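## Task

Take the mug out of the drawer that holds it and put it into the open drawer of the wide cabinet, then push every drawer fully closed. The mug must not drop more than a few centimetres or get struck hard. The cabinets must stay roughly where they are, and the robot must not topple or finish leaning. Nothing may count on the robot holding it in place at the end.

## Robot and tools

Robot: a Hello Robot Stretch 3 with one arm. It has a two-wheel base (0.33 m long, 0.34 m wide), a lift that slides up a mast, and a telescoping arm that reaches out to the robot's RIGHT side. The arm cannot move the gripper forward or back, so the base must drive for that. The base cannot drive sideways. It turns about the point midway between its wheels, 0.05 m behind its front edge. With the arm pulled in and the wrist folded, a turn sweeps a circle of radius 0.28 m. An unfolded, level gripper reaches beyond that circle.

Frames: the base frame has its origin on the floor between the drive wheels, x forward, y left, z up. hand_pose is reported in it, located where the closed fingertips meet. With all wrist joints at 0, that hand frame has x up, y pointing back along the arm toward the mast, and z toward the robot's rear. The odometry frame is the base frame as it stood when the scene began.

execute_actions: the argument actions is a list holding one action, or empty to just read state and images. An action may contain base, joints, or both, plus optional contact_limits. Everything in it starts together. base holds exactly one command, and both are offsets from where the base currently is: {"translate_m": d} drives straight d metres (positive forward, range -1 to 1); {"rotate_rad": d} turns in place by d radians (positive counter-clockwise seen from above, range -3.2 to 3.2). joints maps joint names to absolute targets: lift_m 0 to 1.1 (arm height on mast, metres); arm_m 0 to 0.52 (extension, metres); wrist_yaw_rad -1.345 to 4.42 (0 along the arm, positive toward the front, 3.0 folds over the base); wrist_pitch_rad -1.57 to 0.451 (0 level, negative tips fingertips down); wrist_roll_rad -2.911 to 2.911 (0 fingers side by side); gripper_m -0.089 to 0.179 (bigger is wider; actual fingertip gap is 0.007 less when almost shut, 0.025 less when fully open, zero below 0.007); head_pan_rad -3.953 to 1.73 (0 forward, positive left, -1.57 looks along the arm); head_tilt_rad -1.53 to 0.419 (negative looks down). Joints you omit, and an omitted base, may keep pushing toward earlier targets without the status saying so. contact_limits, e.g. {"arm_m": 10}, is a motor_effort percentage (1 to 100) at which the arm motion halts; smaller is gentler, too small halts immediately, and values above the maximum are clipped. cameras optionally lists head_camera, nav_camera, wrist_camera or all; omitted or null gives all, [] gives none. A bad key, bad value or unknown camera rejects the whole call with no motion. An action runs at most 15 s. If a result reports a stop, any later execute_actions, wait or finished_scene calls in that same reply are skipped.

wait: seconds from 0 to 10; commands nothing and returns state and images. zoom_image: camera plus region [x0, y0, x1, y1] in pixels of that camera's latest full image, top-left origin, at most 504 by 504. finished_scene: pass the current scene number; it is final, reports success and gives the next task. Only call it once the result is stable without the robot's help.

Results: base_status and joint_status tell how each motion ended: done (for the base, wheels turned the full amount even if slipping), off_target (stopped short, may still push), contact_stop, time_out, torque_fault. After the last three the old target is dropped. on_its_own covers things not commanded this call; its held at value is the target, not the position. motor_effort is percent of maximum, positive toward larger values, peak in brackets; readings carry fixed bias and noise. lidar_m: 12 distances in 30-degree sectors, first straight ahead, going counter-clockwise (4th left, 7th behind, 10th right), scanning at 0.17 m height, 0.15 to 12 m, blind to clear things; the mast and a low lift hide some sectors. wrist_depth_mm and head_depth_mm are 7x7 grids of median depth in mm (head image is sideways); - means no value. base_odometry counts wheel travel; turned_by_wheels and turned_by_imu give rotation since last result; base_tilt in degrees (forward, right positive) has up to about 4 degrees of fixed bias.

Gripping: command gripper_m below the object's width; lower squeezes harder, but overdoing it triggers a stall guard and loosened grip. Release by sending at least 0.02 above where the fingers made contact. Readings and done do not prove a grasp; check cameras.

Speed: the base is fast (0.30 m/s, 1.9 rad/s) only when stowed: lift_m under 0.30, arm_m under 0.03, wrist_yaw_rad over 2.54. Otherwise 0.10 m/s and 0.63 rad/s.

Cautions: folding or unfolding the wrist is safe only with lift_m 0.32 to 0.95, wrist_pitch_rad -0.4 and roll near 0; once folded the lift may go down to 0.25. With yaw below -0.4 keep pitch at -0.5 or lower. Arm and lift halt and go limp on firm contact; a limp lift can sag under load or be pushed up by closing fingers on a surface. Base, wrist and head never auto-stop. Wrist servos pushed hard for seconds shut off for 10 s. Pushing an unyielding object with the gripper above about 0.45 m, pushing again after a contact_stop, driving while hooked on something fixed, or snagging furniture (especially reversing) can tip the robot; if base_tilt shows a lean, back out in small steps, free the gripper, and lower lift_m to about 0.2. Avoid drops, slams and hard shoves, keep the cabinets in place, and expect loose objects to be nudged occasionally. Camera calibration K and T_world_to_cam map the base frame to each camera, with small errors.

Each tool is called after ">>>" as name(argument=value, ...) on one line, values as JSON.

## Session

>>> execute_actions(actions=[])

Scene clock: 0.00 s.
base_odometry: x=+0.000 y=+0.000 heading=+0.000 (m, m, rad; odometry frame)
turned_by_wheels: +0.000 (rad since the last result)
turned_by_imu: +0.000 (rad since the last result)
base_tilt: forward=-2.6 right=+0.5 (deg)
lidar_m: 1.36 1.58 1.88 1.89 2.20 1.94 1.38 2.31 2.46 2.34 2.08 1.83
head_depth_mm: 1708 1691 1690 1682 1687 1655 1665 / 1755 1758 1761 1737 1720 1521 1446 / 1810 1826 1814 1809 1772 1290 1313 / 1848 1877 1875 1868 1829 1335 1355 / 1849 1981 1960 1950 1905 1382 1421 / 1835 2043 2049 2034 1982 1442 1465 / 1822 2136 2121 2103 2073 1496 1526
base_status: not commanded
joint_positions: lift_m=+0.500 arm_m=-0.002 wrist_yaw_rad=+3.002 wrist_pitch_rad=-0.553 wrist_roll_rad=+0.003 gripper_m=+0.037 head_pan_rad=-0.012 head_tilt_rad=-0.021
joint_status: not commanded
motor_effort: left_wheel=+1 right_wheel=+0 lift_m=+41 arm_m=+1 wrist_yaw_rad=+0 wrist_pitch_rad=+5 wrist_roll_rad=+0 gripper_m=+0 head_pan_rad=+0 head_tilt_rad=+2 (%)
hand_pose: x=+0.0074 y=+0.0602 z=+0.4840 quat_wxyz=(+0.241, +0.693, +0.145, +0.664) (m; base frame)
wrist_depth_mm: - - - - - - - / - - - - - - - / - - - - - - - / 888 874 906 912 912 958 940 / 756 749 - 777 794 783 804 / 662 668 - 672 669 685 688 / 582 582 - 597 597 611 601
pictures: head_camera (sideways: a quarter turn clockwise sets it upright), nav_camera (sideways: a quarter turn counterclockwise sets it upright), wrist_camera
Images, in order (width x height): head_camera 896x504, nav_camera 672x504, wrist_camera 644x364.

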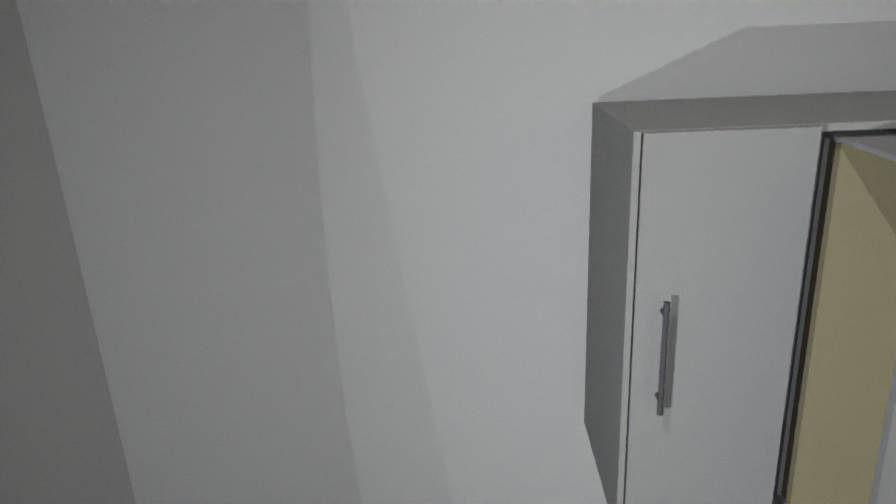

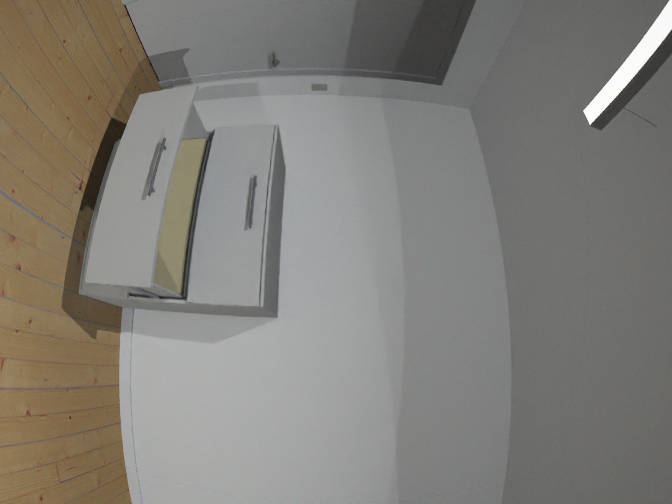

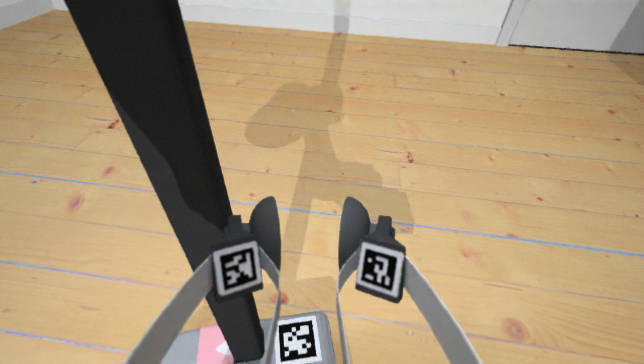

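>>> execute_actions(actions=[{"joints":{"head_pan_rad":-3.1,"head_tilt_rad":-0.5}}], cameras=["head_camera","nav_camera"])

>>> execute_actions(actions=[{"joints":{"head_pan_rad":-1.57,"head_tilt_rad":-0.5}}], cameras=["nav_camera"])

Scene clock: 5.80 s.
base_odometry: x=+0.000 y=+0.000 heading=+0.000 (m, m, rad; odometry frame)
turned_by_wheels: +0.000 (rad since the last result)
turned_by_imu: +0.000 (rad since the last result)
base_tilt: forward=-2.7 right=+0.4 (deg)
lidar_m: 1.36 1.58 1.88 1.88 2.19 1.94 1.38 2.30 2.46 2.34 2.07 1.83
head_depth_mm: 1606 1722 1836 1971 2073 1678 1387 / 1658 1775 1897 1773 1927 1685 1383 / 1707 1840 1973 1616 1426 1687 1392 / 1773 1917 2061 1631 1335 1710 1400 / 1839 1982 2173 2330 1460 1715 1405 / 1920 2073 2265 2484 2137 1733 1419 / 2003 2167 2380 2623 2256 1738 1418
base_status: not commanded
joint_positions: lift_m=+0.500 arm_m=-0.002 wrist_yaw_rad=+3.002 wrist_pitch_rad=-0.553 wrist_roll_rad=+0.003 gripper_m=+0.037 head_pan_rad=-3.093 head_tilt_rad=-0.494
joint_status: all done
motor_effort: left_wheel=+0(0) right_wheel=+0(0) lift_m=+42(42) arm_m=+1(1) wrist_yaw_rad=+0(0) wrist_pitch_rad=+5(5) wrist_roll_rad=+0(0) gripper_m=+1(0) head_pan_rad=-5(53) head_tilt_rad=-3(39) (%)
hand_pose: x=+0.0074 y=+0.0602 z=+0.4840 quat_wxyz=(+0.241, +0.693, +0.145, +0.664) (m; base frame)
wrist_depth_mm: - - - - - - - / - - - - - - - / - - - - - - - / 882 899 907 912 929 926 943 / 743 753 - 769 793 798 799 / 651 654 - 667 672 687 693 / 587 586 - 595 593 605 609
pictures: head_camera (sideways: a quarter turn clockwise sets it upright), nav_camera (sideways: a quarter turn counterclockwise sets it upright)
camera_calibration (this result's frames):
head_camera: T_world_to_cam=[[0.439058, -0.0153935, -0.898327, 1.18572], [0.0757005, -0.995664, 0.0540601, -0.0609915], [-0.895264, -0.0917393, -0.435989, 0.525155], [0, 0, 0, 1]] pos_world=[-0.0458295, 0.00570264, 1.29742]
nav_camera: T_world_to_cam=[[-0.42676, -0.0222849, 0.90409, -1.13274], [-0.0570784, 0.998367, -0.00233416, 0.0555038], [-0.902562, -0.0526001, -0.427335, 0.518262], [0, 0, 0, 1]] pos_world=[-0.0124782, -0.0533956, 1.2457]
Images, in order (width x height): head_camera 896x504, nav_camera 672x504.

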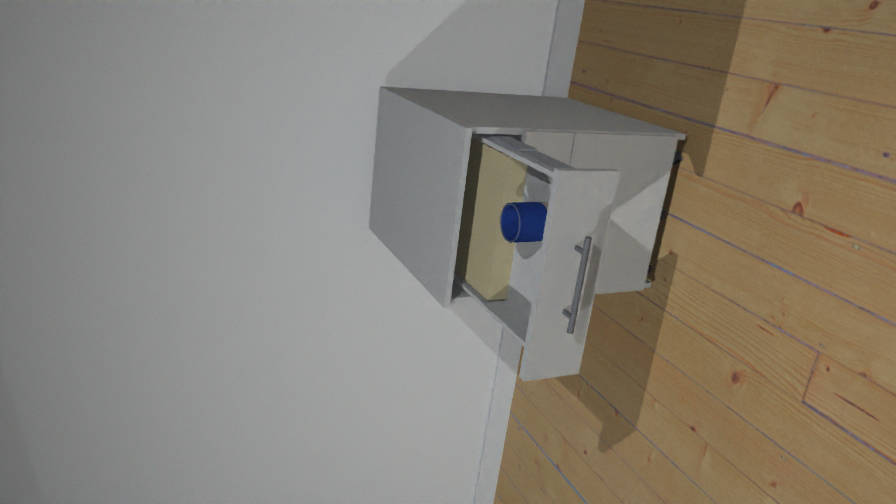

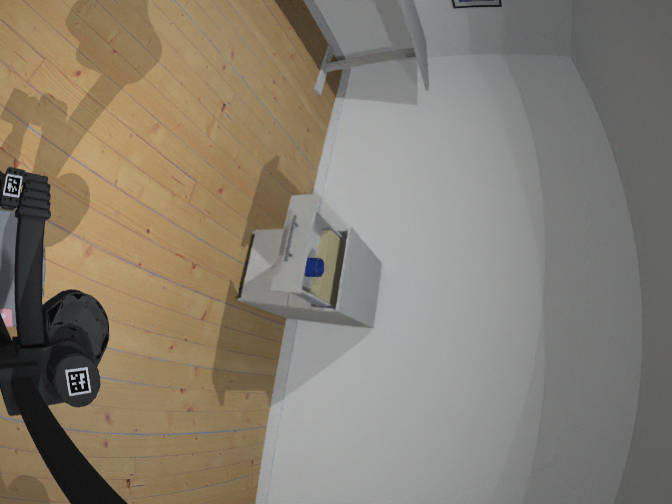

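Scene clock: 7.10 s.
base_odometry: x=+0.000 y=+0.000 heading=+0.000 (m, m, rad; odometry frame)
turned_by_wheels: +0.000 (rad since the last result)
turned_by_imu: +0.000 (rad since the last result)
base_tilt: forward=-2.6 right=+0.4 (deg)
lidar_m: 1.36 1.58 1.89 1.89 2.19 1.95 1.38 2.31 2.45 2.35 2.07 1.83
head_depth_mm: 2378 2529 2724 2875 2157 1689 1384 / 2457 2608 2855 2924 2167 1691 1390 / 2517 2706 2893 3035 2186 1706 1390 / 2628 2800 2667 2628 2187 1703 1401 / 2686 2895 2458 2568 2193 1726 1402 / 2767 2970 3221 3148 2244 1736 1426 / 2687 2799 2861 2827 2251 1737 1423
base_status: not commanded
joint_positions: lift_m=+0.500 arm_m=-0.002 wrist_yaw_rad=+3.002 wrist_pitch_rad=-0.553 wrist_roll_rad=+0.003 gripper_m=+0.037 head_pan_rad=-1.577 head_tilt_rad=-0.494
joint_status: all done
motor_effort: left_wheel=+0(0) right_wheel=+0(0) lift_m=+41(41) arm_m=+1(1) wrist_yaw_rad=+0(0) wrist_pitch_rad=+5(5) wrist_roll_rad=+0(0) gripper_m=+0(0) head_pan_rad=+4(52) head_tilt_rad=-4(3) (%)
hand_pose: x=+0.0074 y=+0.0602 z=+0.4840 quat_wxyz=(+0.241, +0.693, +0.145, +0.664) (m; base frame)
wrist_depth_mm: - - - - - - - / - - - - - - - / - - - - - - - / 884 891 910 903 902 919 952 / 759 747 - 776 801 782 792 / 651 663 - 665 671 686 690 / 584 590 - 601 593 607 605
pictures: nav_camera (sideways: a quarter turn counterclockwise sets it upright)
camera_calibration (this result's frames):
nav_camera: T_world_to_cam=[[-0.00132159, -0.42734, 0.90409, -1.13534], [-0.999996, -0.00184562, -0.00233416, 0.0612556], [0.00266609, -0.904089, -0.427336, 0.51274], [0, 0, 0, 1]] pos_world=[0.0583879, -0.0214992, 1.2457]
Images, in order (width x height): nav_camera 672x504.

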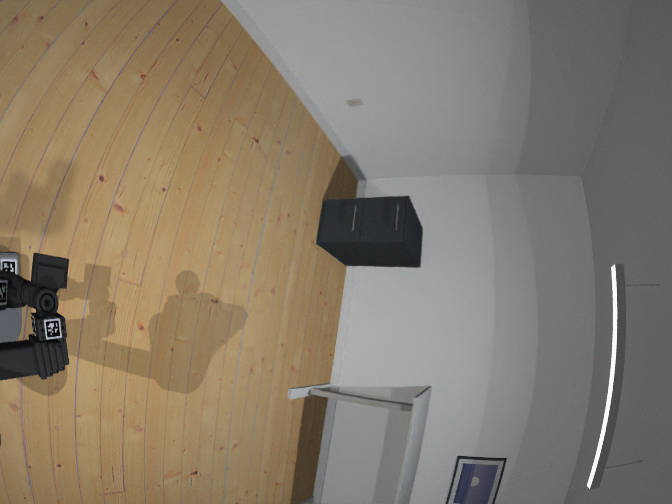

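>>> execute_actions(actions=[{"base":{"rotate_rad":0.342},"joints":{"lift_m":0.28}}], cameras=[])

>>> execute_actions(actions=[{"base":{"translate_m":-0.764}}], cameras=[])

>>> execute_actions(actions=[{"base":{"rotate_rad":-2.23},"joints":{"head_pan_rad":-1.57,"head_tilt_rad":-0.9}}], cameras=["head_camera","nav_camera"])

Scene clock: 31.60 s.
base_odometry: x=+0.000 y=+0.000 heading=+0.342 (m, m, rad; odometry frame)
turned_by_wheels: +0.342 (rad since the last result)
turned_by_imu: +0.347 (rad since the last result)
base_tilt: forward=-2.6 right=+0.5 (deg)
lidar_m: 1.44 1.90 1.88 2.04 1.97 1.37 1.45 2.46 2.34 2.32 1.85 1.36
head_depth_mm: 2593 2750 2315 2479 2133 1682 1381 / 2767 2946 2437 2550 2166 1688 1396 / 2791 3022 3220 3039 2179 1715 1393 / 2511 2666 2843 2906 2209 1706 1404 / 2252 2376 2512 2632 2226 1730 1413 / 2044 2152 2262 2368 2250 1735 1419 / 1881 1969 2071 2150 2165 1746 1427
base_status: done
joint_positions: lift_m=+0.280 arm_m=-0.002 wrist_yaw_rad=+3.002 wrist_pitch_rad=-0.553 wrist_roll_rad=+0.003 gripper_m=+0.037 head_pan_rad=-1.577 head_tilt_rad=-0.494
joint_status: all done
motor_effort: left_wheel=-2(5) right_wheel=+5(11) lift_m=+24(36) arm_m=+1(1) wrist_yaw_rad=+0(0) wrist_pitch_rad=+6(5) wrist_roll_rad=+0(0) gripper_m=+0(1) head_pan_rad=+4(4) head_tilt_rad=-4(4) (%)
hand_pose: x=+0.0074 y=+0.0601 z=+0.2640 quat_wxyz=(+0.241, +0.693, +0.145, +0.664) (m; base frame)
wrist_depth_mm: - - - - - - - / 849 - 869 897 923 927 934 / 679 682 703 706 719 733 733 / 562 570 582 588 596 601 602 / 482 501 - - 511 510 513 / - - - - 430 442 441 / - - - - 383 391 391
pictures: none
No camera images: the call's "cameras" was empty. Leave "cameras" out to get every camera's image.

Scene clock: 35.83 s.
base_odometry: x=-0.720 y=-0.256 heading=+0.342 (m, m, rad; odometry frame)
turned_by_wheels: +0.000 (rad since the last result)
turned_by_imu: +0.000 (rad since the last result)
base_tilt: forward=-2.7 right=+0.4 (deg)
lidar_m: 2.10 2.38 2.35 1.69 0.74 0.72 1.45 2.18 1.99 2.26 2.47 2.08
head_depth_mm: 2185 2333 2468 2606 2146 1691 1385 / 2327 2465 2623 2806 2155 1689 1396 / 2486 2651 2693 2718 2168 1706 1393 / 2628 2853 2403 2464 2199 1705 1402 / 2859 3056 2532 2621 2233 1714 1406 / 2724 2860 2993 3025 2234 1726 1417 / 2497 2606 2748 2826 2275 1744 1430
base_status: done
joint_positions: lift_m=+0.280 arm_m=-0.002 wrist_yaw_rad=+3.002 wrist_pitch_rad=-0.553 wrist_roll_rad=+0.003 gripper_m=+0.037 head_pan_rad=-1.577 head_tilt_rad=-0.494
joint_status: not commanded
motor_effort: left_wheel=-2(8) right_wheel=+5(9) lift_m=+24(24) arm_m=+1(0) wrist_yaw_rad=+0(0) wrist_pitch_rad=+6(5) wrist_roll_rad=+0(0) gripper_m=+1(0) head_pan_rad=+3(4) head_tilt_rad=-4(4) (%)
hand_pose: x=+0.0074 y=+0.0601 z=+0.2640 quat_wxyz=(+0.241, +0.693, +0.145, +0.664) (m; base frame)
wrist_depth_mm: - - - - - - - / 859 - 875 898 934 927 943 / 667 687 704 706 717 724 727 / 565 570 576 588 594 598 599 / 488 502 - - 507 506 513 / - - - - 433 440 447 / - - - - 386 388 393
pictures: none
No camera images: the call's "cameras" was empty. Leave "cameras" out to get every camera's image.

Scene clock: 38.30 s.
base_odometry: x=-0.720 y=-0.256 heading=-1.888 (m, m, rad; odometry frame)
turned_by_wheels: -2.230 (rad since the last result)
turned_by_imu: -2.265 (rad since the last result)
base_tilt: forward=-2.6 right=+0.4 (deg)
lidar_m: 1.98 2.25 2.39 2.44 2.32 2.45 2.35 1.93 1.38 0.72 0.75 1.86
head_depth_mm: 1179 1347 1577 1698 1455 1275 1136 / 1175 1342 1502 1592 851 1242 1137 / 1177 1268 1030 954 855 1223 1145 / 1181 1262 1041 960 862 1228 1148 / 1176 1266 1045 963 884 1222 1145 / 1174 1320 1158 997 901 1239 1156 / 1177 1341 1564 1724 1512 1314 1169
base_status: done
joint_positions: lift_m=+0.280 arm_m=-0.002 wrist_yaw_rad=+3.002 wrist_pitch_rad=-0.553 wrist_roll_rad=+0.003 gripper_m=+0.037 head_pan_rad=-1.577 head_tilt_rad=-0.889
joint_status: all done
motor_effort: left_wheel=+3(9) right_wheel=-5(12) lift_m=+24(24) arm_m=+1(0) wrist_yaw_rad=+0(0) wrist_pitch_rad=+6(6) wrist_roll_rad=+0(0) gripper_m=+0(0) head_pan_rad=+5(4) head_tilt_rad=-7(40) (%)
hand_pose: x=+0.0074 y=+0.0601 z=+0.2640 quat_wxyz=(+0.241, +0.693, +0.145, +0.664) (m; base frame)
wrist_depth_mm: - - - - - - - / 857 - 872 911 916 927 957 / 679 682 687 712 725 725 743 / 567 570 581 580 590 596 606 / 483 502 - - 511 505 514 / - - - - 432 440 448 / - - - - 386 389 393
pictures: head_camera (sideways: a quarter turn clockwise sets it upright), nav_camera (sideways: a quarter turn counterclockwise sets it upright)
camera_calibration (this result's frames):
head_camera: T_world_to_cam=[[0.0411227, 0.74977, -0.66042, 0.878011], [0.998179, -0.00163719, 0.0602955, -0.0747067], [0.0441265, -0.661697, -0.748472, 0.925935], [0, 0, 0, 1]] pos_world=[-0.00239383, -0.0457407, 1.2774]
nav_camera: T_world_to_cam=[[-0.00284697, -0.742572, 0.669761, -0.829848], [-0.999985, -0.000987415, -0.00534543, 0.0651739], [0.0046307, -0.669766, -0.742558, 0.922808], [0, 0, 0, 1]] pos_world=[0.0585372, 0.00190836, 1.24139]
Images, in order (width x height): head_camera 896x504, nav_camera 672x504.

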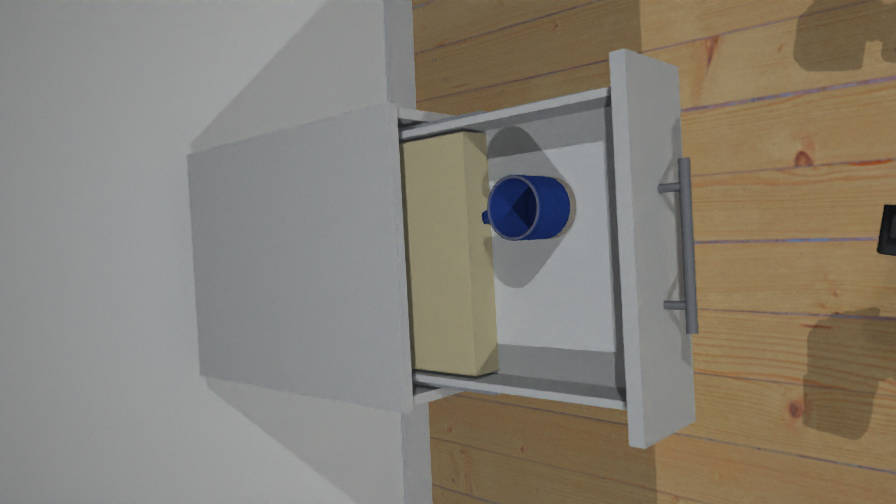

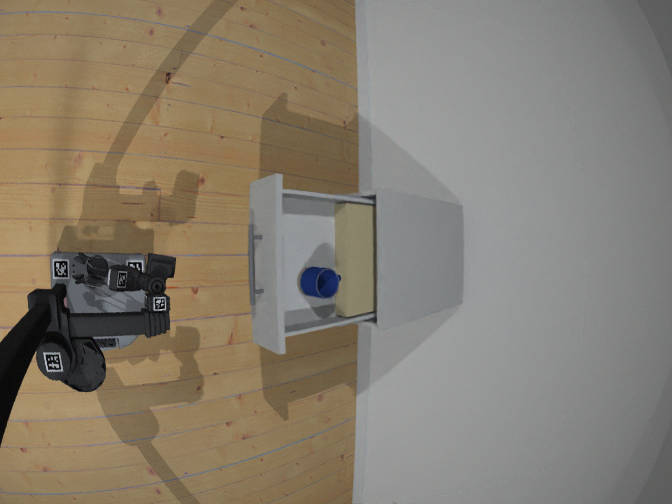

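>>> execute_actions(actions=[{"joints":{"lift_m":0.85,"wrist_pitch_rad":-0.4}}], cameras=[])

>>> execute_actions(actions=[{"joints":{"wrist_yaw_rad":0.0,"gripper_m":0.17}}], cameras=[])

>>> execute_actions(actions=[{"joints":{"wrist_pitch_rad":-1.57,"arm_m":0.25}}])

Scene clock: 53.47 s.
base_odometry: x=-0.720 y=-0.256 heading=-1.888 (m, m, rad; odometry frame)
turned_by_wheels: +0.000 (rad since the last result)
turned_by_imu: +0.000 (rad since the last result)
base_tilt: forward=-2.6 right=+0.4 (deg)
lidar_m: 1.98 2.25 2.40 2.44 2.32 2.44 2.35 1.94 1.39 0.72 0.75 1.86
head_depth_mm: 1180 1351 1578 1703 1500 - 1113 / 1180 1350 1501 1592 872 - 1139 / 1180 1269 1029 952 857 - - / 1176 1271 1041 961 880 - 1143 / 1184 1270 1047 966 887 794 1151 / 1176 1313 1155 994 901 1240 1157 / 1175 1340 1561 1729 1513 1314 1164
base_status: not commanded
joint_positions: lift_m=+0.850 arm_m=-0.002 wrist_yaw_rad=+3.002 wrist_pitch_rad=-0.418 wrist_roll_rad=+0.003 gripper_m=+0.037 head_pan_rad=-1.577 head_tilt_rad=-0.889
joint_status: all done
motor_effort: left_wheel=+2(3) right_wheel=-5(4) lift_m=+53(58) arm_m=+0(0) wrist_yaw_rad=+0(0) wrist_pitch_rad=+8(7) wrist_roll_rad=+0(0) gripper_m=+0(0) head_pan_rad=+5(3) head_tilt_rad=-7(7) (%)
hand_pose: x=+0.0101 y=+0.0789 z=+0.8621 quat_wxyz=(+0.195, +0.701, +0.098, +0.679) (m; base frame)
wrist_depth_mm: - - - - - - - / - - - - - - - / - - - - - - - / - - - - - - - / - - - - - - - / - - - - - - - / 984 - - - - - -
pictures: none
No camera images: the call's "cameras" was empty. Leave "cameras" out to get every camera's image.

Scene clock: 55.97 s.
base_odometry: x=-0.720 y=-0.256 heading=-1.888 (m, m, rad; odometry frame)
turned_by_wheels: +0.000 (rad since the last result)
turned_by_imu: +0.000 (rad since the last result)
base_tilt: forward=-2.6 right=+0.4 (deg)
lidar_m: 1.98 2.25 2.39 2.44 2.31 2.45 2.35 1.94 1.39 0.73 0.75 1.86
head_depth_mm: 1182 1347 1582 1711 1487 - - / 1178 1345 1501 1604 853 - - / 1178 1275 1023 954 - - - / 1179 1267 1040 957 878 1223 1146 / 1176 1273 1048 962 874 1228 1147 / 1175 1310 1163 994 900 1238 1157 / 1176 1342 1564 1721 1501 1304 1165
base_status: not commanded
joint_positions: lift_m=+0.850 arm_m=-0.002 wrist_yaw_rad=+0.002 wrist_pitch_rad=-0.418 wrist_roll_rad=+0.003 gripper_m=+0.170 head_pan_rad=-1.577 head_tilt_rad=-0.889
joint_status: all done
motor_effort: left_wheel=+2(3) right_wheel=-4(4) lift_m=+54(54) arm_m=+0(0) wrist_yaw_rad=-2(4) wrist_pitch_rad=+8(8) wrist_roll_rad=+0(0) gripper_m=+0(83) head_pan_rad=+3(4) head_tilt_rad=-7(7) (%)
hand_pose: x=-0.0211 y=-0.3676 z=+0.8621 quat_wxyz=(+0.691, +0.148, -0.692, -0.147) (m; base frame)
wrist_depth_mm: 969 979 969 1000 1000 - - / - - - - - - - / - - 749 762 - - - / - - 642 644 - - - / - - 594 594 - - - / - 516 539 517 - - - / 956 469 467 469 959 - -
pictures: none
No camera images: the call's "cameras" was empty. Leave "cameras" out to get every camera's image.

Scene clock: 59.03 s.
base_odometry: x=-0.720 y=-0.256 heading=-1.888 (m, m, rad; odometry frame)
turned_by_wheels: +0.000 (rad since the last result)
turned_by_imu: +0.000 (rad since the last result)
base_tilt: forward=-2.7 right=+0.4 (deg)
lidar_m: 1.99 2.25 2.39 2.44 2.32 2.45 2.35 1.93 1.39 0.72 0.74 1.86
head_depth_mm: 1181 1318 - 1679 1453 1268 1134 / 1185 1320 - 1595 852 1237 1136 / 1176 1275 - - 854 1222 1146 / 1174 1266 1040 961 862 1224 1144 / 1178 1269 1046 964 885 1235 1153 / 1177 1322 1152 999 897 1235 1161 / 1178 1335 1567 1717 1506 1317 1165
base_status: not commanded
joint_positions: lift_m=+0.850 arm_m=+0.250 wrist_yaw_rad=+0.000 wrist_pitch_rad=-1.564 wrist_roll_rad=+0.003 gripper_m=+0.170 head_pan_rad=-1.577 head_tilt_rad=-0.889
joint_status: all done
motor_effort: left_wheel=+2(2) right_wheel=-5(4) lift_m=+54(55) arm_m=+4(5) wrist_yaw_rad=+0(2) wrist_pitch_rad=-2(8) wrist_roll_rad=+0(0) gripper_m=+0(1) head_pan_rad=+4(4) head_tilt_rad=-7(7) (%)
hand_pose: x=-0.0216 y=-0.3722 z=+0.7319 quat_wxyz=(+0.501, +0.498, -0.502, -0.500) (m; base frame)
wrist_depth_mm: 324 337 340 336 343 843 840 / 325 346 350 351 351 869 878 / 845 354 357 360 360 911 911 / 279 262 327 327 909 917 946 / 918 925 949 931 946 948 963 / 926 961 971 - 986 - - / 983 968 990 - - - -
pictures: head_camera (sideways: a quarter turn clockwise sets it upright), nav_camera (sideways: a quarter turn counterclockwise sets it upright), wrist_camera
camera_calibration (this result's frames):
head_camera: T_world_to_cam=[[0.0411225, 0.74977, -0.66042, 0.878011], [0.998179, -0.00163694, 0.0602955, -0.0747067], [0.0441267, -0.661697, -0.748472, 0.925935], [0, 0, 0, 1]] pos_world=[-0.00239382, -0.0457407, 1.2774]
nav_camera: T_world_to_cam=[[-0.0028468, -0.742572, 0.669761, -0.829848], [-0.999985, -0.000987654, -0.00534543, 0.0651739], [0.00463086, -0.669766, -0.742558, 0.922808], [0, 0, 0, 1]] pos_world=[0.0585372, 0.00190837, 1.24139]
wrist_camera: T_world_to_cam=[[-0.999974, -0.00477778, -0.00545345, -0.0202586], [-0.0058165, 0.977686, 0.209992, 0.238161], [0.00432847, 0.210018, -0.977688, 0.959983], [0, 0, 0, 1]] pos_world=[-0.0230281, -0.434557, 0.888442]
Images, in order (width x height): head_camera 896x504, nav_camera 672x504, wrist_camera 644x364.

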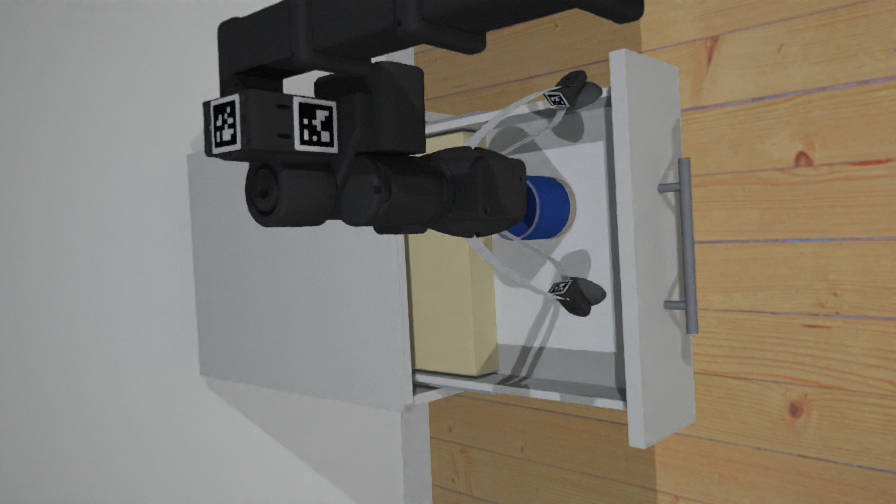

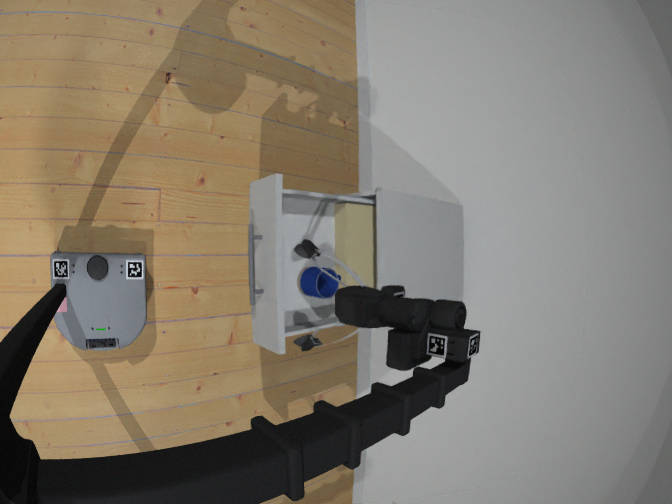

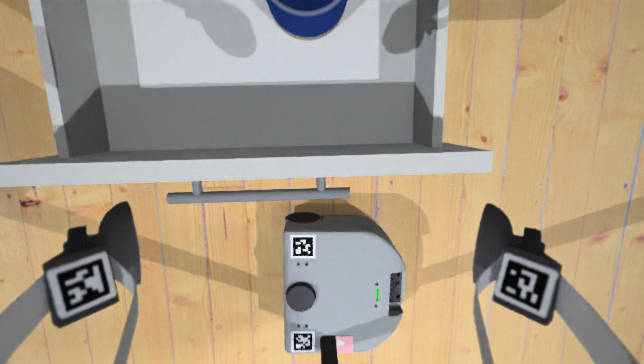

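>>> execute_actions(actions=[{"joints":{"arm_m":0.39}}], cameras=["wrist_camera","head_camera"])

Scene clock: 69.63 s.
base_odometry: x=-0.720 y=-0.256 heading=-1.888 (m, m, rad; odometry frame)
turned_by_wheels: +0.000 (rad since the last result)
turned_by_imu: +0.000 (rad since the last result)
base_tilt: forward=-2.6 right=+0.5 (deg)
lidar_m: 1.98 2.26 2.39 2.44 2.32 2.44 2.35 1.92 1.39 0.73 0.74 1.86
head_depth_mm: 1182 1294 - 1668 1423 1266 1133 / 1182 - 1533 1591 852 1237 1137 / 1178 - - 956 855 1218 1137 / 1177 1265 1043 957 861 1229 1148 / 1179 1266 1046 962 882 1233 1154 / 1174 1320 1152 996 897 1242 1157 / 1179 1344 1567 1727 1517 1309 1164
base_status: not commanded
joint_positions: lift_m=+0.850 arm_m=+0.390 wrist_yaw_rad=+0.000 wrist_pitch_rad=-1.565 wrist_roll_rad=+0.003 gripper_m=+0.170 head_pan_rad=-1.577 head_tilt_rad=-0.889
joint_status: all done
motor_effort: left_wheel=+2(2) right_wheel=-4(4) lift_m=+54(54) arm_m=+4(4) wrist_yaw_rad=+0(0) wrist_pitch_rad=-2(2) wrist_roll_rad=+0(0) gripper_m=+1(1) head_pan_rad=+4(3) head_tilt_rad=-7(7) (%)
hand_pose: x=-0.0216 y=-0.5121 z=+0.7319 quat_wxyz=(+0.501, +0.498, -0.502, -0.500) (m; base frame)
wrist_depth_mm: 287 289 293 301 297 828 860 / 331 344 349 347 351 860 862 / 853 353 358 357 362 891 905 / 864 367 368 373 377 923 927 / 905 376 384 386 387 949 965 / 951 327 334 329 325 - - / 975 - 981 292 - - -
pictures: head_camera (sideways: a quarter turn clockwise sets it upright), wrist_camera
camera_calibration (this result's frames):
head_camera: T_world_to_cam=[[0.0411226, 0.74977, -0.66042, 0.878011], [0.998179, -0.00163708, 0.0602955, -0.0747067], [0.0441266, -0.661697, -0.748472, 0.925935], [0, 0, 0, 1]] pos_world=[-0.00239383, -0.0457407, 1.2774]
wrist_camera: T_world_to_cam=[[-0.999974, -0.00473166, -0.00545629, -0.0209001], [-0.00577471, 0.977555, 0.2106, 0.374368], [0.00433733, 0.210626, -0.977557, 0.989582], [0, 0, 0, 1]] pos_world=[-0.0230298, -0.574496, 0.888417]
Images, in order (width x height): head_camera 896x504, wrist_camera 644x364.

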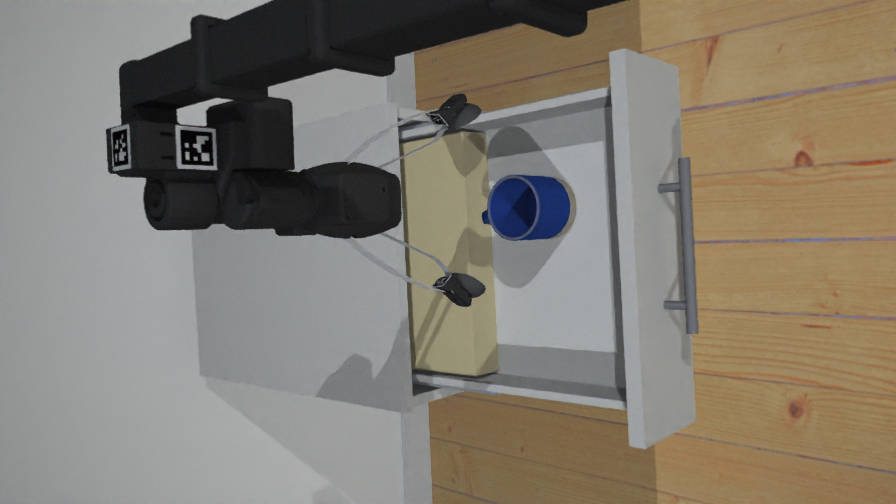

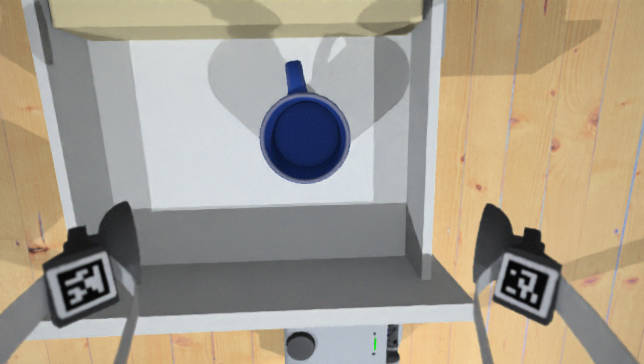

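>>> execute_actions(actions=[{"joints":{"arm_m":0.432,"gripper_m":0.15,"lift_m":0.78}}], cameras=["wrist_camera"])

Scene clock: 90.57 s.
base_odometry: x=-0.720 y=-0.256 heading=-1.888 (m, m, rad; odometry frame)
turned_by_wheels: +0.000 (rad since the last result)
turned_by_imu: +0.000 (rad since the last result)
base_tilt: forward=-2.6 right=+0.4 (deg)
lidar_m: 1.99 2.26 2.39 2.45 2.32 2.44 2.35 1.92 1.39 0.72 0.74 1.86
head_depth_mm: 1179 1347 1554 - - 1246 1134 / 1182 1299 969 1595 849 1239 1134 / 1181 1290 - 952 856 1225 1137 / 1179 1268 1039 960 863 1227 1149 / 1181 1271 1048 966 883 1226 1154 / 1178 1317 1160 1000 897 1235 1161 / 1180 1339 1562 1736 1517 1311 1159
base_status: not commanded
joint_positions: lift_m=+0.780 arm_m=+0.432 wrist_yaw_rad=+0.000 wrist_pitch_rad=-1.565 wrist_roll_rad=+0.003 gripper_m=+0.150 head_pan_rad=-1.577 head_tilt_rad=-0.889
joint_status: all done
motor_effort: left_wheel=+3(2) right_wheel=-4(5) lift_m=+24(48) arm_m=+4(4) wrist_yaw_rad=-1(0) wrist_pitch_rad=-2(2) wrist_roll_rad=+0(0) gripper_m=+1(74) head_pan_rad=+4(4) head_tilt_rad=-8(7) (%)
hand_pose: x=-0.0216 y=-0.5539 z=+0.6628 quat_wxyz=(+0.501, +0.498, -0.502, -0.500) (m; base frame)
wrist_depth_mm: 223 224 226 228 230 765 776 / 272 280 281 285 286 803 792 / 282 289 290 290 294 807 838 / 293 297 298 294 301 848 844 / 293 306 308 266 310 858 898 / 279 322 322 324 322 - 904 / 307 323 316 314 297 946 957
pictures: wrist_camera
camera_calibration (this result's frames):
wrist_camera: T_world_to_cam=[[-0.999974, -0.00472845, -0.00545884, -0.0214715], [-0.00577453, 0.977437, 0.211147, 0.429402], [0.00433727, 0.211173, -0.977439, 0.931111], [0, 0, 0, 1]] pos_world=[-0.0230298, -0.61644, 0.81932]
Images, in order (width x height): wrist_camera 644x364.

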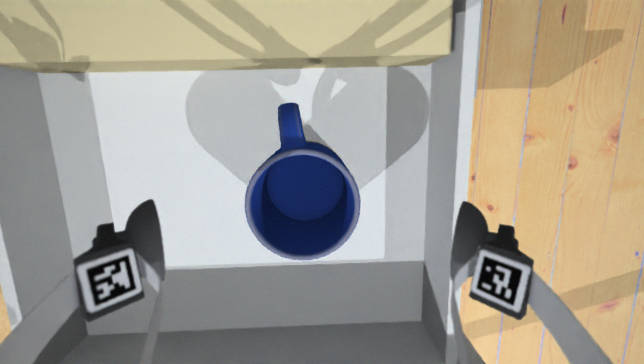

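>>> execute_actions(actions=[{"joints":{"lift_m":0.68}}], cameras=["wrist_camera","head_camera"])

Scene clock: 97.83 s.
base_odometry: x=-0.720 y=-0.256 heading=-1.888 (m, m, rad; odometry frame)
turned_by_wheels: +0.000 (rad since the last result)
turned_by_imu: +0.000 (rad since the last result)
base_tilt: forward=-2.7 right=+0.4 (deg)
lidar_m: 1.99 2.26 2.39 2.45 2.32 2.45 2.35 1.92 1.39 0.73 0.75 1.86
head_depth_mm: 1188 1353 1576 1719 1473 - - / 1180 1344 1501 951 835 1234 1134 / 1181 1269 - 955 852 1221 1141 / 1178 1271 1038 956 862 1221 1148 / 1173 1269 1046 965 885 1232 1153 / 1178 1317 1153 996 901 1237 1160 / 1170 1341 1559 1731 1505 1307 1161
base_status: not commanded
joint_positions: lift_m=+0.680 arm_m=+0.432 wrist_yaw_rad=+0.000 wrist_pitch_rad=-1.565 wrist_roll_rad=+0.003 gripper_m=+0.150 head_pan_rad=-1.577 head_tilt_rad=-0.889
joint_status: all done
motor_effort: left_wheel=+2(3) right_wheel=-4(4) lift_m=+24(25) arm_m=+4(3) wrist_yaw_rad=+0(0) wrist_pitch_rad=-2(2) wrist_roll_rad=+0(0) gripper_m=+1(0) head_pan_rad=+5(4) head_tilt_rad=-6(7) (%)
hand_pose: x=-0.0216 y=-0.5539 z=+0.5628 quat_wxyz=(+0.501, +0.498, -0.502, -0.500) (m; base frame)
wrist_depth_mm: 146 147 150 154 159 155 139 / 184 185 186 188 189 177 685 / 189 190 191 193 195 178 723 / 196 197 196 149 202 179 744 / 202 202 190 198 208 159 782 / 208 212 151 173 214 - 792 / 217 217 140 138 224 184 829
pictures: head_camera (sideways: a quarter turn clockwise sets it upright), wrist_camera
camera_calibration (this result's frames):
head_camera: T_world_to_cam=[[0.0411225, 0.74977, -0.66042, 0.878011], [0.998179, -0.00163695, 0.0602955, -0.0747067], [0.0441267, -0.661697, -0.748472, 0.925935], [0, 0, 0, 1]] pos_world=[-0.00239382, -0.0457407, 1.2774]
wrist_camera: T_world_to_cam=[[-0.999974, -0.00472824, -0.00545884, -0.0220173], [-0.00577433, 0.977437, 0.211147, 0.450518], [0.00433732, 0.211173, -0.977439, 0.833365], [0, 0, 0, 1]] pos_world=[-0.0230298, -0.616441, 0.719317]
Images, in order (width x height): head_camera 896x504, wrist_camera 644x364.

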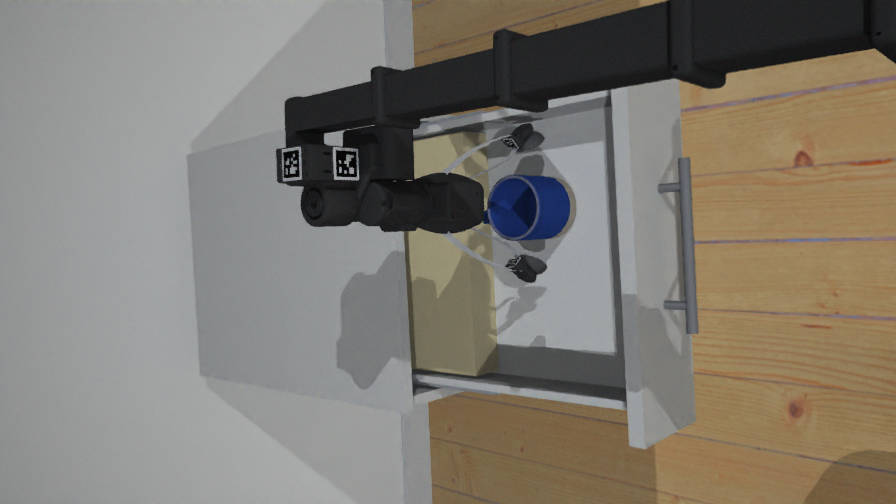

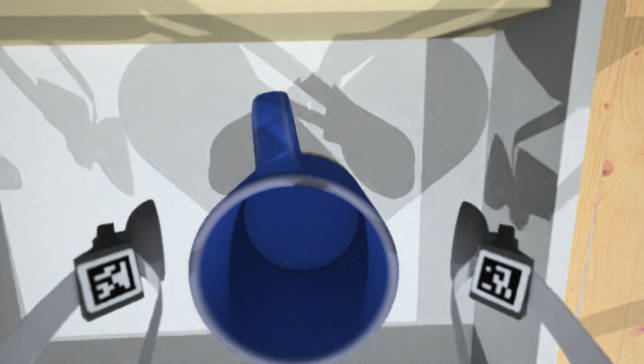

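>>> execute_actions(actions=[{"joints":{"gripper_m":0.04}}], cameras=["wrist_camera"])

>>> execute_actions(actions=[{"joints":{"lift_m":0.85}}], cameras=["wrist_camera","head_camera"])

Scene clock: 103.00 s.
base_odometry: x=-0.720 y=-0.256 heading=-1.888 (m, m, rad; odometry frame)
turned_by_wheels: +0.000 (rad since the last result)
turned_by_imu: +0.000 (rad since the last result)
base_tilt: forward=-2.6 right=+0.4 (deg)
lidar_m: 1.98 2.26 2.39 2.44 2.32 2.44 2.35 1.93 1.39 0.72 0.74 1.86
head_depth_mm: 1179 1350 1574 1729 1480 - - / 1183 1348 1501 948 839 1234 1140 / 1179 1268 - 951 855 1219 1138 / 1179 1268 1042 963 862 1229 1147 / 1176 1272 1050 964 883 1237 1152 / 1179 1316 1158 996 906 1236 1156 / 1179 1344 1560 1724 1502 1311 1161
base_status: not commanded
joint_positions: lift_m=+0.680 arm_m=+0.432 wrist_yaw_rad=+0.000 wrist_pitch_rad=-1.568 wrist_roll_rad=+0.003 gripper_m=+0.041 head_pan_rad=-1.577 head_tilt_rad=-0.889
joint_status: all done
motor_effort: left_wheel=+4(4) right_wheel=-10(10) lift_m=+24(24) arm_m=+3(4) wrist_yaw_rad=+0(0) wrist_pitch_rad=-1(2) wrist_roll_rad=+0(0) gripper_m=-27(99) head_pan_rad=+4(4) head_tilt_rad=-6(6) (%)
hand_pose: x=-0.0216 y=-0.5532 z=+0.5629 quat_wxyz=(+0.500, +0.499, -0.501, -0.501) (m; base frame)
wrist_depth_mm: 146 148 152 155 159 156 140 / 185 186 187 189 191 178 700 / 191 192 193 194 197 179 718 / 197 199 199 144 202 180 750 / 204 205 171 200 159 182 788 / 210 - 151 176 142 167 813 / 218 221 218 139 226 200 831
pictures: wrist_camera
camera_calibration (this result's frames):
wrist_camera: T_world_to_cam=[[-0.999974, -0.00470749, -0.00547195, -0.0219948], [-0.00576934, 0.976825, 0.213962, 0.447888], [0.00433791, 0.213988, -0.976827, 0.834492], [0, 0, 0, 1]] pos_world=[-0.0230302, -0.616183, 0.719203]
Images, in order (width x height): wrist_camera 644x364.

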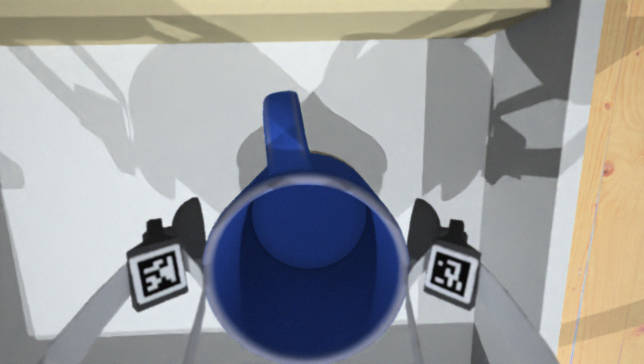

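Scene clock: 105.37 s.
base_odometry: x=-0.720 y=-0.256 heading=-1.888 (m, m, rad; odometry frame)
turned_by_wheels: +0.000 (rad since the last result)
turned_by_imu: +0.000 (rad since the last result)
base_tilt: forward=-2.6 right=+0.5 (deg)
lidar_m: 1.98 2.25 2.39 2.44 2.31 2.45 2.35 1.92 1.39 0.72 0.75 1.85
head_depth_mm: 1180 1310 - 1664 1421 1269 1133 / 1159 - 1493 1596 854 1235 1135 / 1158 - 1014 774 872 1220 1140 / 1177 1269 1041 947 881 1224 1142 / 1178 1268 1045 962 886 1229 1156 / 1175 1319 1155 995 899 1237 1157 / 1177 1343 1565 1722 1507 1310 1164
base_status: not commanded
joint_positions: lift_m=+0.849 arm_m=+0.432 wrist_yaw_rad=+0.000 wrist_pitch_rad=-1.568 wrist_roll_rad=+0.003 gripper_m=+0.047 head_pan_rad=-1.577 head_tilt_rad=-0.889
joint_status: all done
on_its_own: gripper_m is held at +0.046, not at your +0.040, by its stall guard, which is not easing now
motor_effort: left_wheel=+2(4) right_wheel=-4(10) lift_m=+57(62) arm_m=+3(3) wrist_yaw_rad=+0(1) wrist_pitch_rad=+0(1) wrist_roll_rad=+0(0) gripper_m=-20(27) head_pan_rad=+4(3) head_tilt_rad=-6(7) (%)
hand_pose: x=-0.0216 y=-0.5532 z=+0.7319 quat_wxyz=(+0.500, +0.499, -0.501, -0.501) (m; base frame)
wrist_depth_mm: 287 289 291 293 294 832 842 / 315 327 343 348 310 874 877 / 333 355 358 355 361 897 900 / 885 363 368 199 372 933 930 / 913 374 199 206 151 967 961 / 938 366 155 175 158 994 999 / 967 316 298 145 306 - -
pictures: head_camera (sideways: a quarter turn clockwise sets it upright), wrist_camera
camera_calibration (this result's frames):
head_camera: T_world_to_cam=[[0.0411229, 0.749829, -0.660352, 0.877924], [0.998179, -0.00164235, 0.0602958, -0.0747071], [0.044127, -0.66163, -0.748531, 0.926012], [0, 0, 0, 1]] pos_world=[-0.00239381, -0.0457385, 1.27739]
wrist_camera: T_world_to_cam=[[-0.999974, -0.00467141, -0.00547224, -0.021049], [-0.00573444, 0.976811, 0.214027, 0.411672], [0.00434554, 0.214052, -0.976813, 0.999592], [0, 0, 0, 1]] pos_world=[-0.0230315, -0.61619, 0.888189]
Images, in order (width x height): head_camera 896x504, wrist_camera 644x364.

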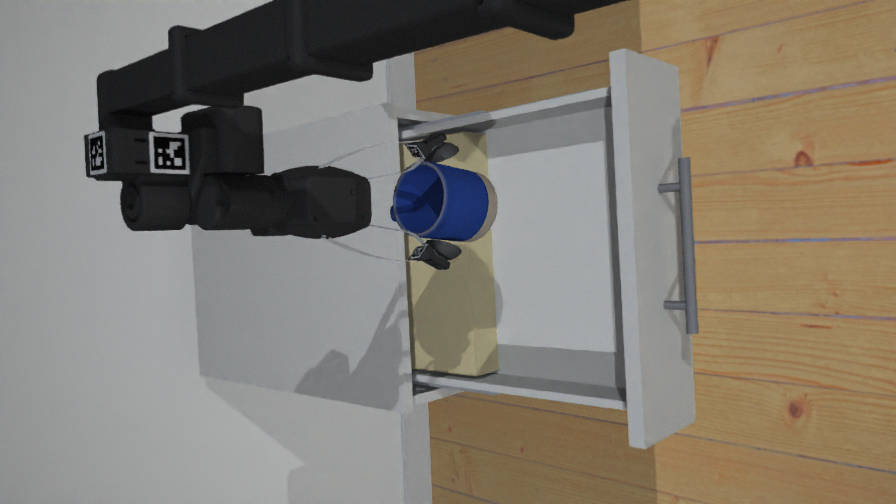

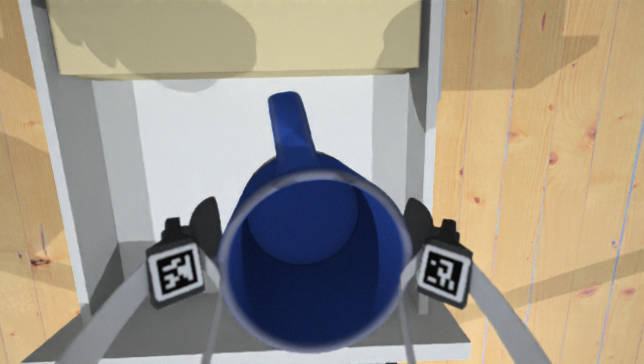

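>>> execute_actions(actions=[{"base":{"rotate_rad":2.37},"joints":{"arm_m":0.05,"head_pan_rad":-0.8,"head_tilt_rad":-0.5}}], cameras=["wrist_camera"])

>>> execute_actions(actions=[{"base":{"translate_m":1.0}}], cameras=["wrist_camera","nav_camera"])

Scene clock: 138.37 s.
base_odometry: x=-0.720 y=-0.256 heading=+0.482 (m, m, rad; odometry frame)
turned_by_wheels: +2.370 (rad since the last result)
turned_by_imu: +2.410 (rad since the last result)
base_tilt: forward=-2.6 right=+0.5 (deg)
lidar_m: 2.25 2.35 2.35 1.53 0.73 0.73 1.55 2.21 1.98 2.26 2.44 2.07
head_depth_mm: 2070 2235 2388 2558 2096 1660 1370 / 2056 2219 2382 2553 2118 1671 1372 / 2067 2219 2397 2564 2146 1676 1385 / 2066 2226 2415 2586 2165 1686 1392 / 2070 2240 2408 2594 2172 1688 1393 / 2075 2229 2405 2595 2193 1710 1405 / 2078 2205 2078 2104 2205 1725 1410
base_status: done
joint_positions: lift_m=+0.849 arm_m=+0.050 wrist_yaw_rad=+0.000 wrist_pitch_rad=-1.567 wrist_roll_rad=+0.003 gripper_m=+0.047 head_pan_rad=-0.807 head_tilt_rad=-0.507
joint_status: all done
on_its_own: gripper_m is held at +0.046, not at your +0.040, by its stall guard, which is not easing now
motor_effort: left_wheel=-2(6) right_wheel=+6(14) lift_m=+57(57) arm_m=-2(4) wrist_yaw_rad=+0(1) wrist_pitch_rad=-1(1) wrist_roll_rad=+0(0) gripper_m=-20(20) head_pan_rad=+4(48) head_tilt_rad=+6(42) (%)
hand_pose: x=-0.0216 y=-0.1720 z=+0.7318 quat_wxyz=(+0.500, +0.498, -0.501, -0.500) (m; base frame)
wrist_depth_mm: 815 813 816 827 836 854 842 / 834 828 847 855 867 873 877 / 867 868 874 862 897 909 900 / 887 886 912 186 919 921 937 / 913 939 199 206 152 958 970 / 947 946 155 176 158 994 981 / 973 980 - 144 - - -
pictures: wrist_camera
camera_calibration (this result's frames):
wrist_camera: T_world_to_cam=[[-0.999974, -0.00472653, -0.0054668, -0.0192821], [-0.00578199, 0.977063, 0.212872, 0.0401705], [0.00433526, 0.212898, -0.977065, 0.917946], [0, 0, 0, 1]] pos_world=[-0.0230289, -0.234769, 0.888236]
Images, in order (width x height): wrist_camera 644x364.

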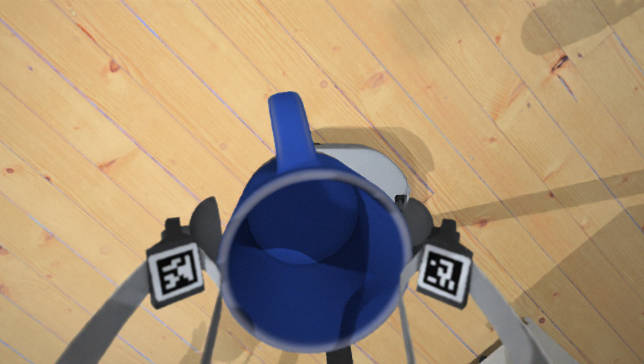

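Scene clock: 149.67 s.
base_odometry: x=+0.166 y=+0.207 heading=+0.481 (m, m, rad; odometry frame)
turned_by_wheels: +0.000 (rad since the last result)
turned_by_imu: -0.003 (rad since the last result)
base_tilt: forward=-2.6 right=+0.4 (deg)
lidar_m: 1.44 1.63 1.63 1.90 2.04 1.54 1.66 2.72 2.56 2.01 1.24 1.24
head_depth_mm: 1451 1566 1692 1835 1971 1672 1365 / 1465 1566 1689 1838 1964 1664 1379 / 1459 1575 1694 1851 1986 1678 1378 / 1461 1580 1243 1328 1078 1144 1393 / 1467 1570 1222 1309 1079 1140 1394 / 1471 1581 1230 1313 1078 1148 1398 / 1483 1584 1232 1304 1080 1142 1407
base_status: done
joint_positions: lift_m=+0.849 arm_m=+0.050 wrist_yaw_rad=+0.000 wrist_pitch_rad=-1.567 wrist_roll_rad=+0.003 gripper_m=+0.047 head_pan_rad=-0.807 head_tilt_rad=-0.507
joint_status: not commanded
on_its_own: gripper_m is held at +0.046, not at your +0.040, by its stall guard, which is not easing now
motor_effort: left_wheel=-2(3) right_wheel=+4(11) lift_m=+57(57) arm_m=-2(2) wrist_yaw_rad=+0(0) wrist_pitch_rad=-1(1) wrist_roll_rad=+0(0) gripper_m=-20(20) head_pan_rad=+4(5) head_tilt_rad=+5(5) (%)
hand_pose: x=-0.0216 y=-0.1720 z=+0.7318 quat_wxyz=(+0.500, +0.498, -0.501, -0.500) (m; base frame)
wrist_depth_mm: 807 809 821 821 837 851 849 / 847 847 856 835 873 866 862 / 861 863 872 865 881 900 903 / 883 889 889 186 924 923 926 / 907 913 199 206 152 947 949 / 964 964 155 176 158 994 992 / 966 977 - 144 - - -
pictures: nav_camera (sideways: a quarter turn counterclockwise sets it upright), wrist_camera
camera_calibration (this result's frames):
nav_camera: T_world_to_cam=[[0.305031, -0.316346, 0.898266, -1.12961], [-0.716383, -0.697703, -0.0024453, 0.0596702], [0.627497, -0.642756, -0.439445, 0.524687], [0, 0, 0, 1]] pos_world=[0.0580728, 0.0215314, 1.24541]
wrist_camera: T_world_to_cam=[[-0.999974, -0.00472631, -0.0054668, -0.0192821], [-0.00578178, 0.977063, 0.212872, 0.0401704], [0.00433531, 0.212898, -0.977065, 0.917946], [0, 0, 0, 1]] pos_world=[-0.0230289, -0.234769, 0.888236]
Images, in order (width x height): nav_camera 672x504, wrist_camera 644x364.

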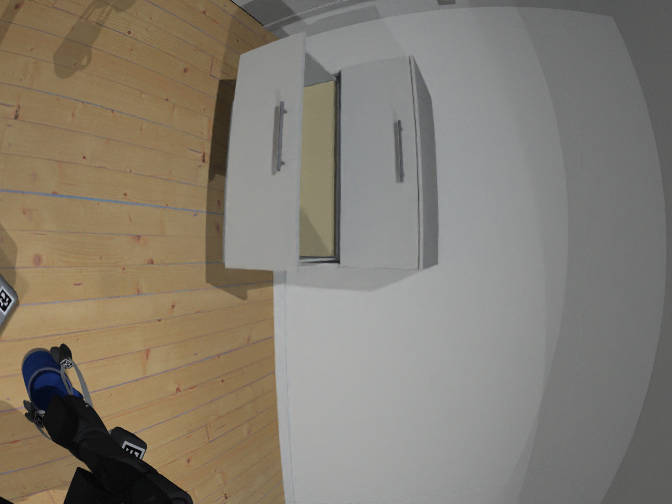

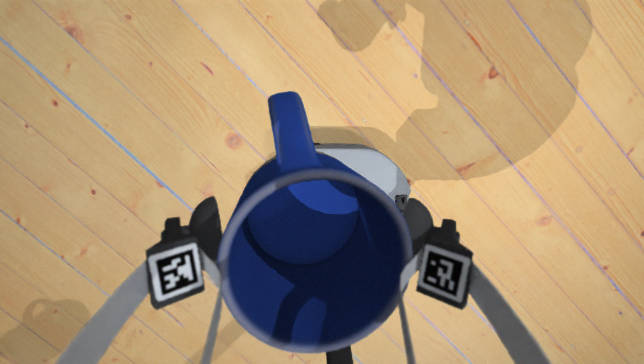

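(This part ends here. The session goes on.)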